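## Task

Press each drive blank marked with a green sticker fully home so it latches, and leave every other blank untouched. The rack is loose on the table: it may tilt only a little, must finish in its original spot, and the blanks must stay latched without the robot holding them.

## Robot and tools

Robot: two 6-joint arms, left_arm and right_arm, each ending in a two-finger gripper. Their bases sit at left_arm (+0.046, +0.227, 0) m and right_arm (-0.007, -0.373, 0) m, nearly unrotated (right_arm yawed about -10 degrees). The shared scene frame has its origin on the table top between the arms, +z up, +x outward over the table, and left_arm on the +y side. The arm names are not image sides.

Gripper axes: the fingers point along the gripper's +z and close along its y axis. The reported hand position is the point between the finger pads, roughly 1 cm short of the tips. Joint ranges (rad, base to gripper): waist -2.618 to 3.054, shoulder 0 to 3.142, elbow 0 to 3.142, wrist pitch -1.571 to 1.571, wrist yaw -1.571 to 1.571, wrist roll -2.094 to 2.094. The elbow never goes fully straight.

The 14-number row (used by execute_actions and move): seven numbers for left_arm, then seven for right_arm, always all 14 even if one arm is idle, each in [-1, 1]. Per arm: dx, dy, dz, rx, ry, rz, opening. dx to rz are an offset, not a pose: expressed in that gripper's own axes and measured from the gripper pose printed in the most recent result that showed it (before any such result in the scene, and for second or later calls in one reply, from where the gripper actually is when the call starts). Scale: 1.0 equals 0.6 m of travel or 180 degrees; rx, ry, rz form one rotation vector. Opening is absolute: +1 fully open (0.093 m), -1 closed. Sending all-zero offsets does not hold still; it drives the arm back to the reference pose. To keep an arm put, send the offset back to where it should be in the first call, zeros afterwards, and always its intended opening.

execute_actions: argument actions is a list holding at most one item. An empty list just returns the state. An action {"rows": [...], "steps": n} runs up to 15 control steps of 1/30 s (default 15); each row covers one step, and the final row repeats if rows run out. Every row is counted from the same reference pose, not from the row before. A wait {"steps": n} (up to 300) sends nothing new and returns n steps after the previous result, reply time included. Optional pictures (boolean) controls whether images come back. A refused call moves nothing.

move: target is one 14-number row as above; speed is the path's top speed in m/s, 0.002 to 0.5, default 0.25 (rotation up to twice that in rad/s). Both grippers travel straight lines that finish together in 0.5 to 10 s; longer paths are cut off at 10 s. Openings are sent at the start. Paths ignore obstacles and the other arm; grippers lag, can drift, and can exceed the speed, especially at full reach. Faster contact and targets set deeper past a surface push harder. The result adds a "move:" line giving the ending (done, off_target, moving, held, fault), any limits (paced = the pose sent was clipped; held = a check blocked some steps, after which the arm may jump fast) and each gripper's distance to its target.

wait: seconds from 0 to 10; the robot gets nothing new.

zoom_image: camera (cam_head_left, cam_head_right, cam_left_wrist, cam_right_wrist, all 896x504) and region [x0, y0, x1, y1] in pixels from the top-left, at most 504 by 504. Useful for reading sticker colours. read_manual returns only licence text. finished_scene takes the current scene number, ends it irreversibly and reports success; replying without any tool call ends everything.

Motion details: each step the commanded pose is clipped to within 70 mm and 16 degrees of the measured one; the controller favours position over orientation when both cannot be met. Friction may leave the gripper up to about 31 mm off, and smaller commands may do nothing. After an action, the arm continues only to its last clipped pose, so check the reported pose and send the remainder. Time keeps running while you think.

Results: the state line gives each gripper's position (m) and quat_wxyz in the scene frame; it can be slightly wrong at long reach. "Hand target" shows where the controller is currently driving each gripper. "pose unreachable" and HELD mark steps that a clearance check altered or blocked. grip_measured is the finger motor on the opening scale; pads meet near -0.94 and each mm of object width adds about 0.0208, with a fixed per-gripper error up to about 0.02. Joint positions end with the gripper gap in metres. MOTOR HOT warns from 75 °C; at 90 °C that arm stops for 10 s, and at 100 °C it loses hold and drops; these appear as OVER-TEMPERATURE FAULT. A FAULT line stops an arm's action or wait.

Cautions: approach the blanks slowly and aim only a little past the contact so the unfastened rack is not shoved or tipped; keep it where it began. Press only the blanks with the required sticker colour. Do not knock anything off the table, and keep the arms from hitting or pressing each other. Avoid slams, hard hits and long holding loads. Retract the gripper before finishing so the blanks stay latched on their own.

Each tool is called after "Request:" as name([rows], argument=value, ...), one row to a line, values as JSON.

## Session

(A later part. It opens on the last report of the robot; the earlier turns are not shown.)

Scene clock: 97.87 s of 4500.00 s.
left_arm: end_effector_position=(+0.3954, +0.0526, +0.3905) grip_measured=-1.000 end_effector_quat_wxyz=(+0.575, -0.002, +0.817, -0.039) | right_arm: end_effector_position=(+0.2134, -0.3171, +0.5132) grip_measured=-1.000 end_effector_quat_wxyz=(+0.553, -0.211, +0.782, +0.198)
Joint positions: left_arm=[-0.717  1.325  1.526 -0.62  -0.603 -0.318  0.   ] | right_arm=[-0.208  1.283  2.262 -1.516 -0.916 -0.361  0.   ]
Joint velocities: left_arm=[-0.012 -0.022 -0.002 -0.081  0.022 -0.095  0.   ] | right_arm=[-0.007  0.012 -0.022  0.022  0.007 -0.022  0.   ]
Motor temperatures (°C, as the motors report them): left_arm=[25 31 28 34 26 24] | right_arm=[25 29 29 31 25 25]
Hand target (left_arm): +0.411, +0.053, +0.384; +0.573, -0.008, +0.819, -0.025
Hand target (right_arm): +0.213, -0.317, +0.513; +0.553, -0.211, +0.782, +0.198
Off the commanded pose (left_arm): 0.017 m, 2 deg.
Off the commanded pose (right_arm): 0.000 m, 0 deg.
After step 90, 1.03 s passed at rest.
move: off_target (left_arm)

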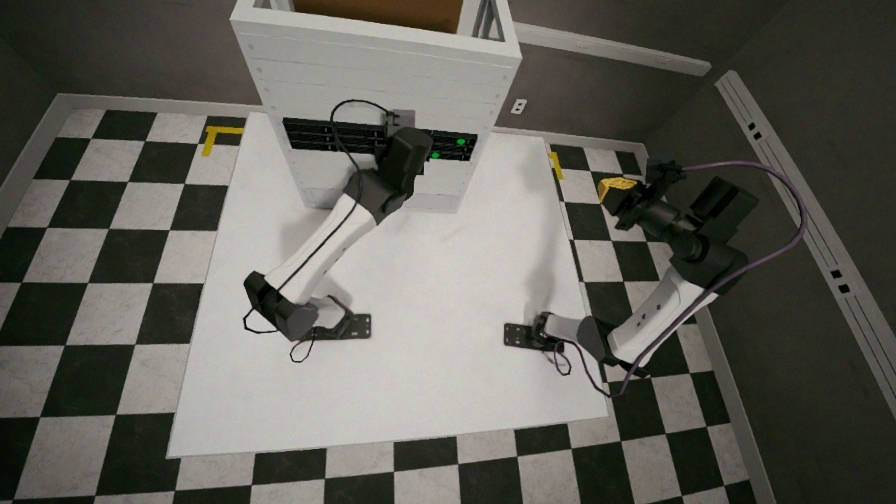

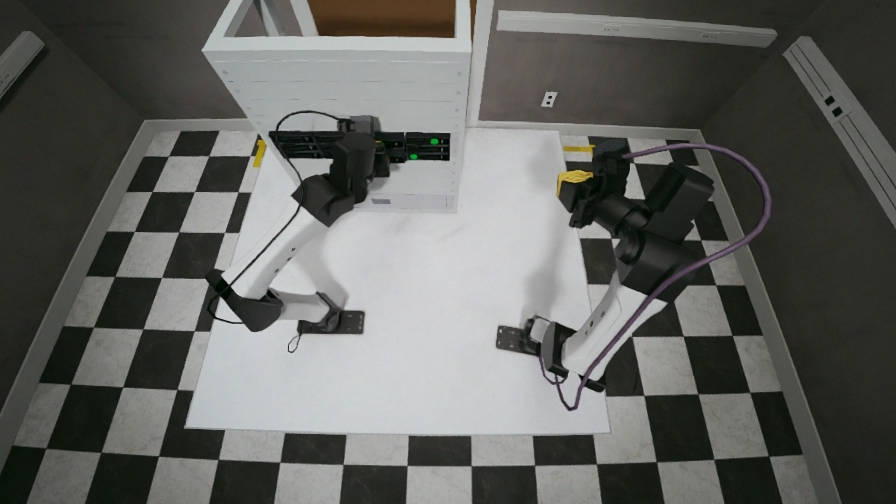

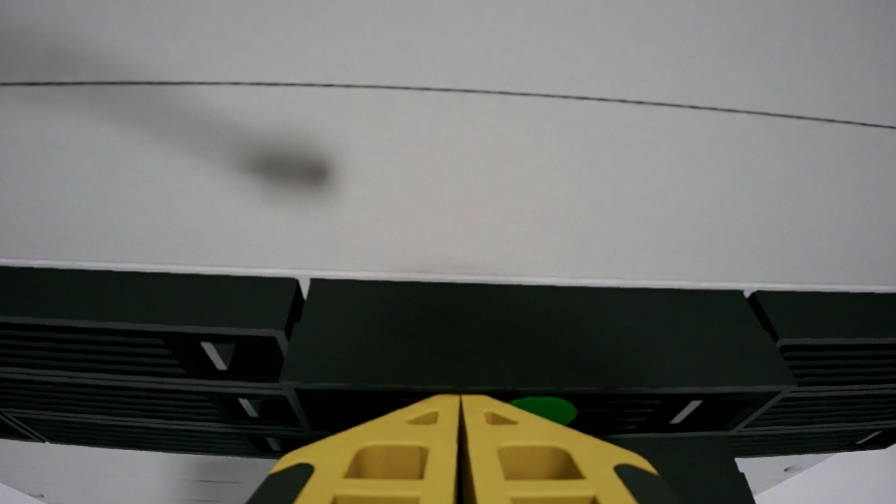

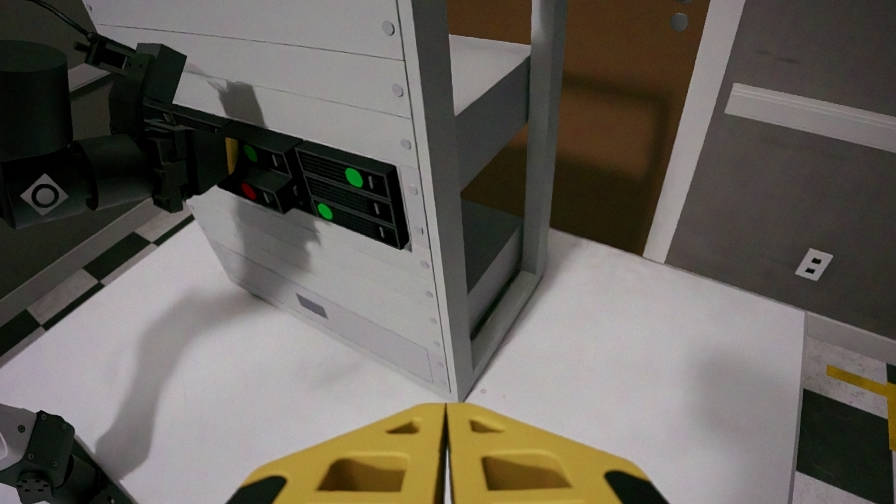

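Request:
move(target=[-0.016,0,0.08,0,0,0,-1,0,0,0,0,0,0,-1], speed=0.02)

Request:
move(target=[0,0,-0.13,0,0,0,-1,0,0,0,0,0,0,-1], speed=0.1)

Scene clock: 102.47 s of 4500.00 s.
left_arm: end_effector_position=(+0.4085, +0.0532, +0.3905) grip_measured=-1.000 end_effector_quat_wxyz=(+0.567, +0.018, +0.822, -0.057) | right_arm: end_effector_position=(+0.2134, -0.3171, +0.5132) grip_measured=-1.000 end_effector_quat_wxyz=(+0.553, -0.211, +0.782, +0.198)
Joint positions: left_arm=[-0.651  1.347  1.55  -0.612 -0.487 -0.278  0.   ] | right_arm=[-0.208  1.283  2.262 -1.516 -0.916 -0.361  0.   ]
Joint velocities: left_arm=[ 0.022  0.007 -0.002 -0.051  0.007 -0.022  0.   ] | right_arm=[-0.007 -0.007 -0.007 -0.007 -0.037  0.081  0.   ]
Motor temperatures (°C, as the motors report them): left_arm=[25 30 29 36 26 24] | right_arm=[25 28 29 31 25 25]
Hand target (left_arm): +0.440, +0.053, +0.381; +0.575, -0.002, +0.817, -0.038
Hand target (right_arm): +0.213, -0.317, +0.513; +0.553, -0.211, +0.782, +0.198
Off the commanded pose (left_arm): 0.036 m, 3 deg.
Off the commanded pose (right_arm): 0.000 m, 0 deg.
move: off_target (left_arm)

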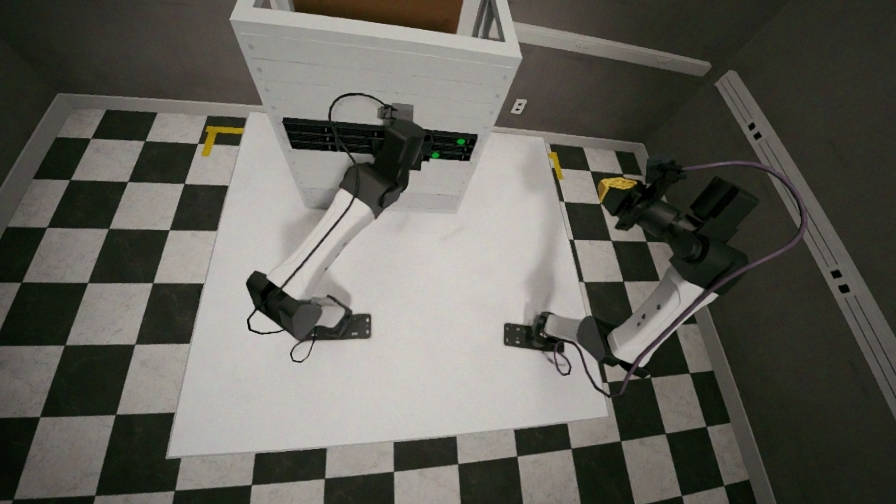

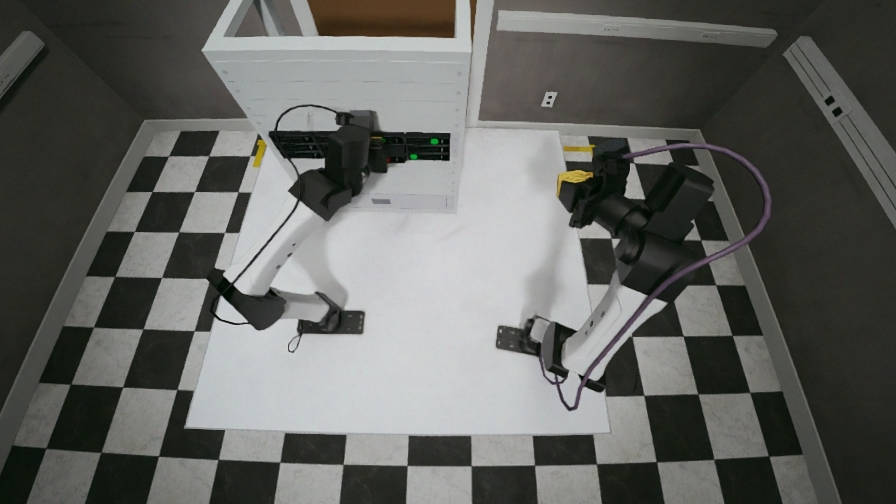

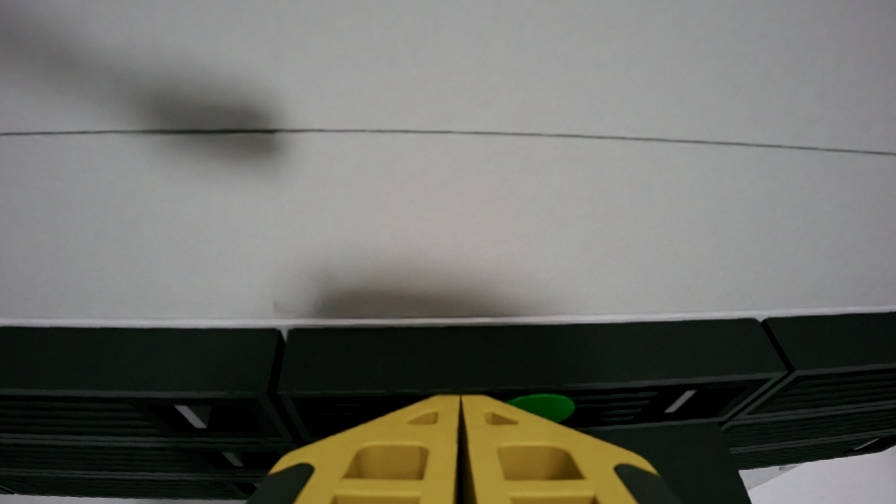

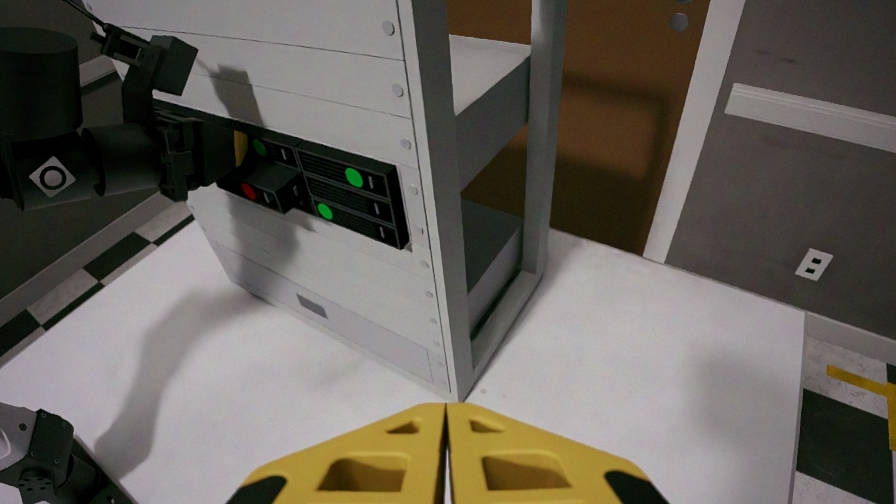

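Scene clock: 103.83 s of 4500.00 s.
left_arm: end_effector_position=(+0.3411, +0.0555, +0.4120) grip_measured=-1.000 end_effector_quat_wxyz=(+0.563, +0.023, +0.824, -0.056) | right_arm: end_effector_position=(+0.2134, -0.3171, +0.5132) grip_measured=-1.000 end_effector_quat_wxyz=(+0.553, -0.211, +0.782, +0.198)
Joint positions: left_arm=[-0.836  1.232  1.596 -0.833 -0.649 -0.368  0.   ] | right_arm=[-0.208  1.283  2.262 -1.516 -0.916 -0.361  0.   ]
Joint velocities: left_arm=[-0.002 -0.007 -0.017 -0.037 -0.007 -0.007  0.   ] | right_arm=[-0.007  0.002  0.017  0.007  0.007  0.037  0.   ]
Motor temperatures (°C, as the motors report them): left_arm=[25 30 29 35 26 24] | right_arm=[25 28 29 31 25 25]
Hand target (left_arm): +0.335, +0.060, +0.419; +0.566, +0.018, +0.822, -0.058
Hand target (right_arm): +0.213, -0.317, +0.513; +0.553, -0.211, +0.782, +0.198
Off the commanded pose (left_arm): 0.010 m, 1 deg.
Off the commanded pose (right_arm): 0.000 m, 0 deg.
move: done

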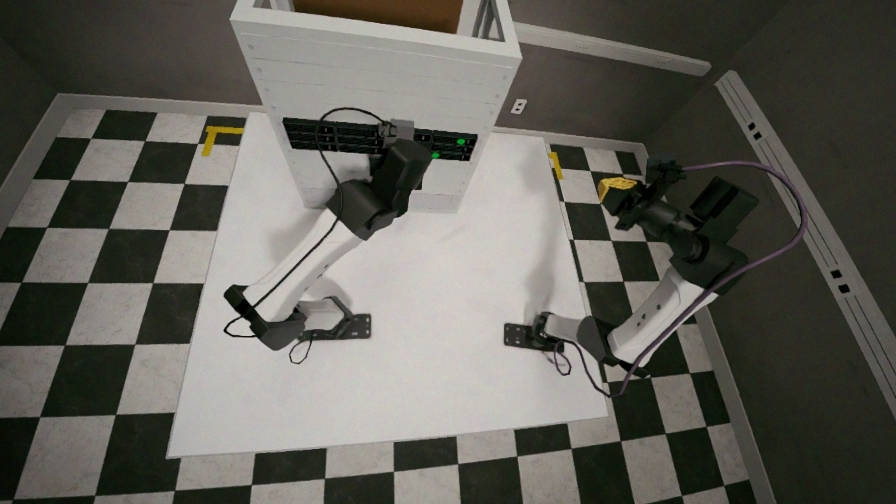

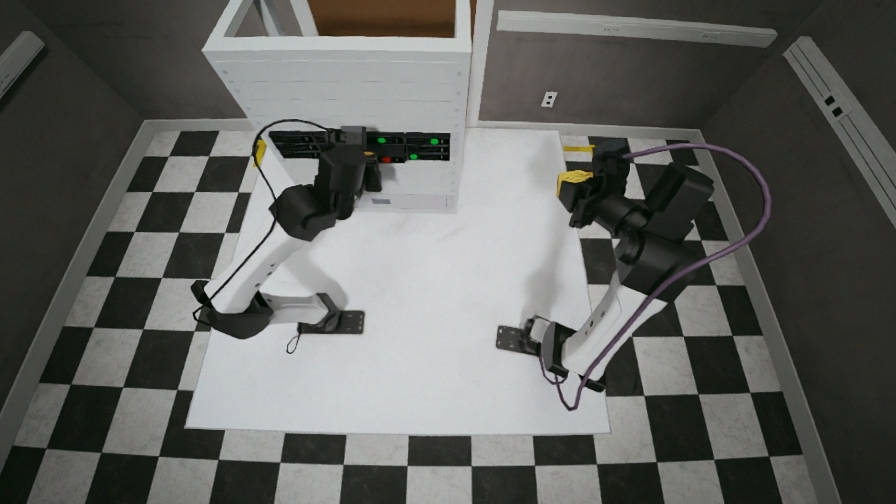

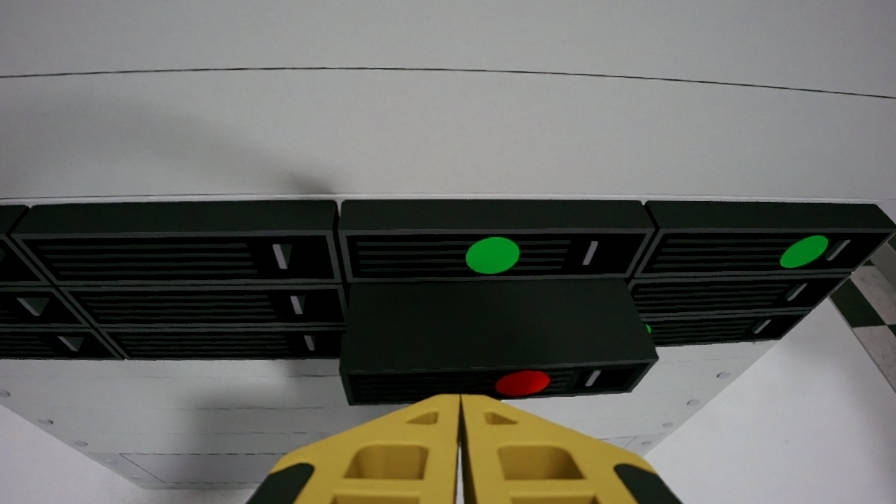

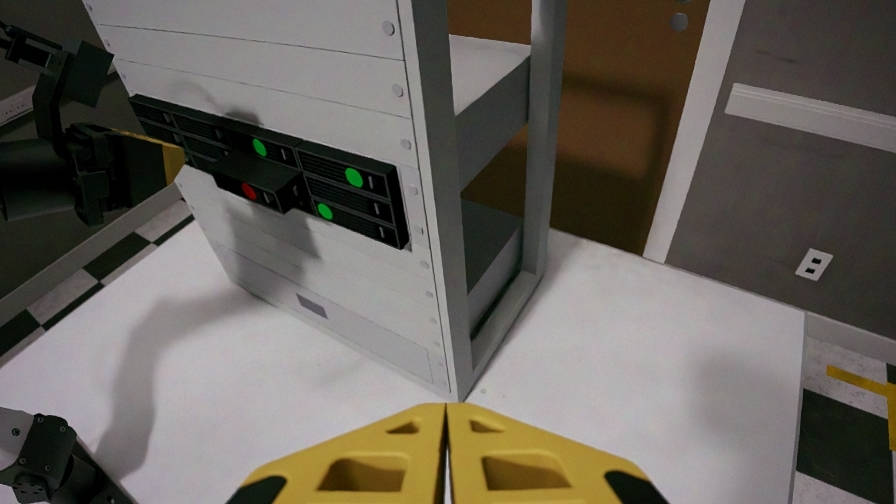

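Request:
zoom_image(camera="cam_left_wrist", region=[260,180,420,290])

Region (260, 180, 420, 290) of cam_left_wrist's 896x504 image, scaled by 3.150, with more detail than that image has; it fills the top 346 rows of this view, and the rest is white.

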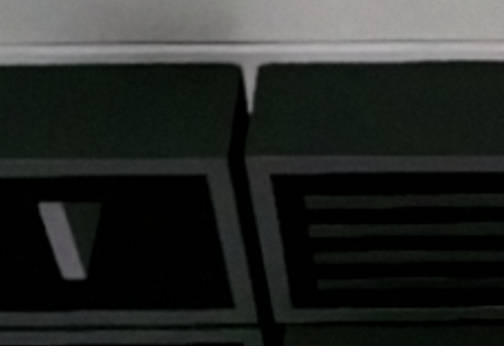

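Request:
finished_scene(scene=1)

The scene is finished: the task was done.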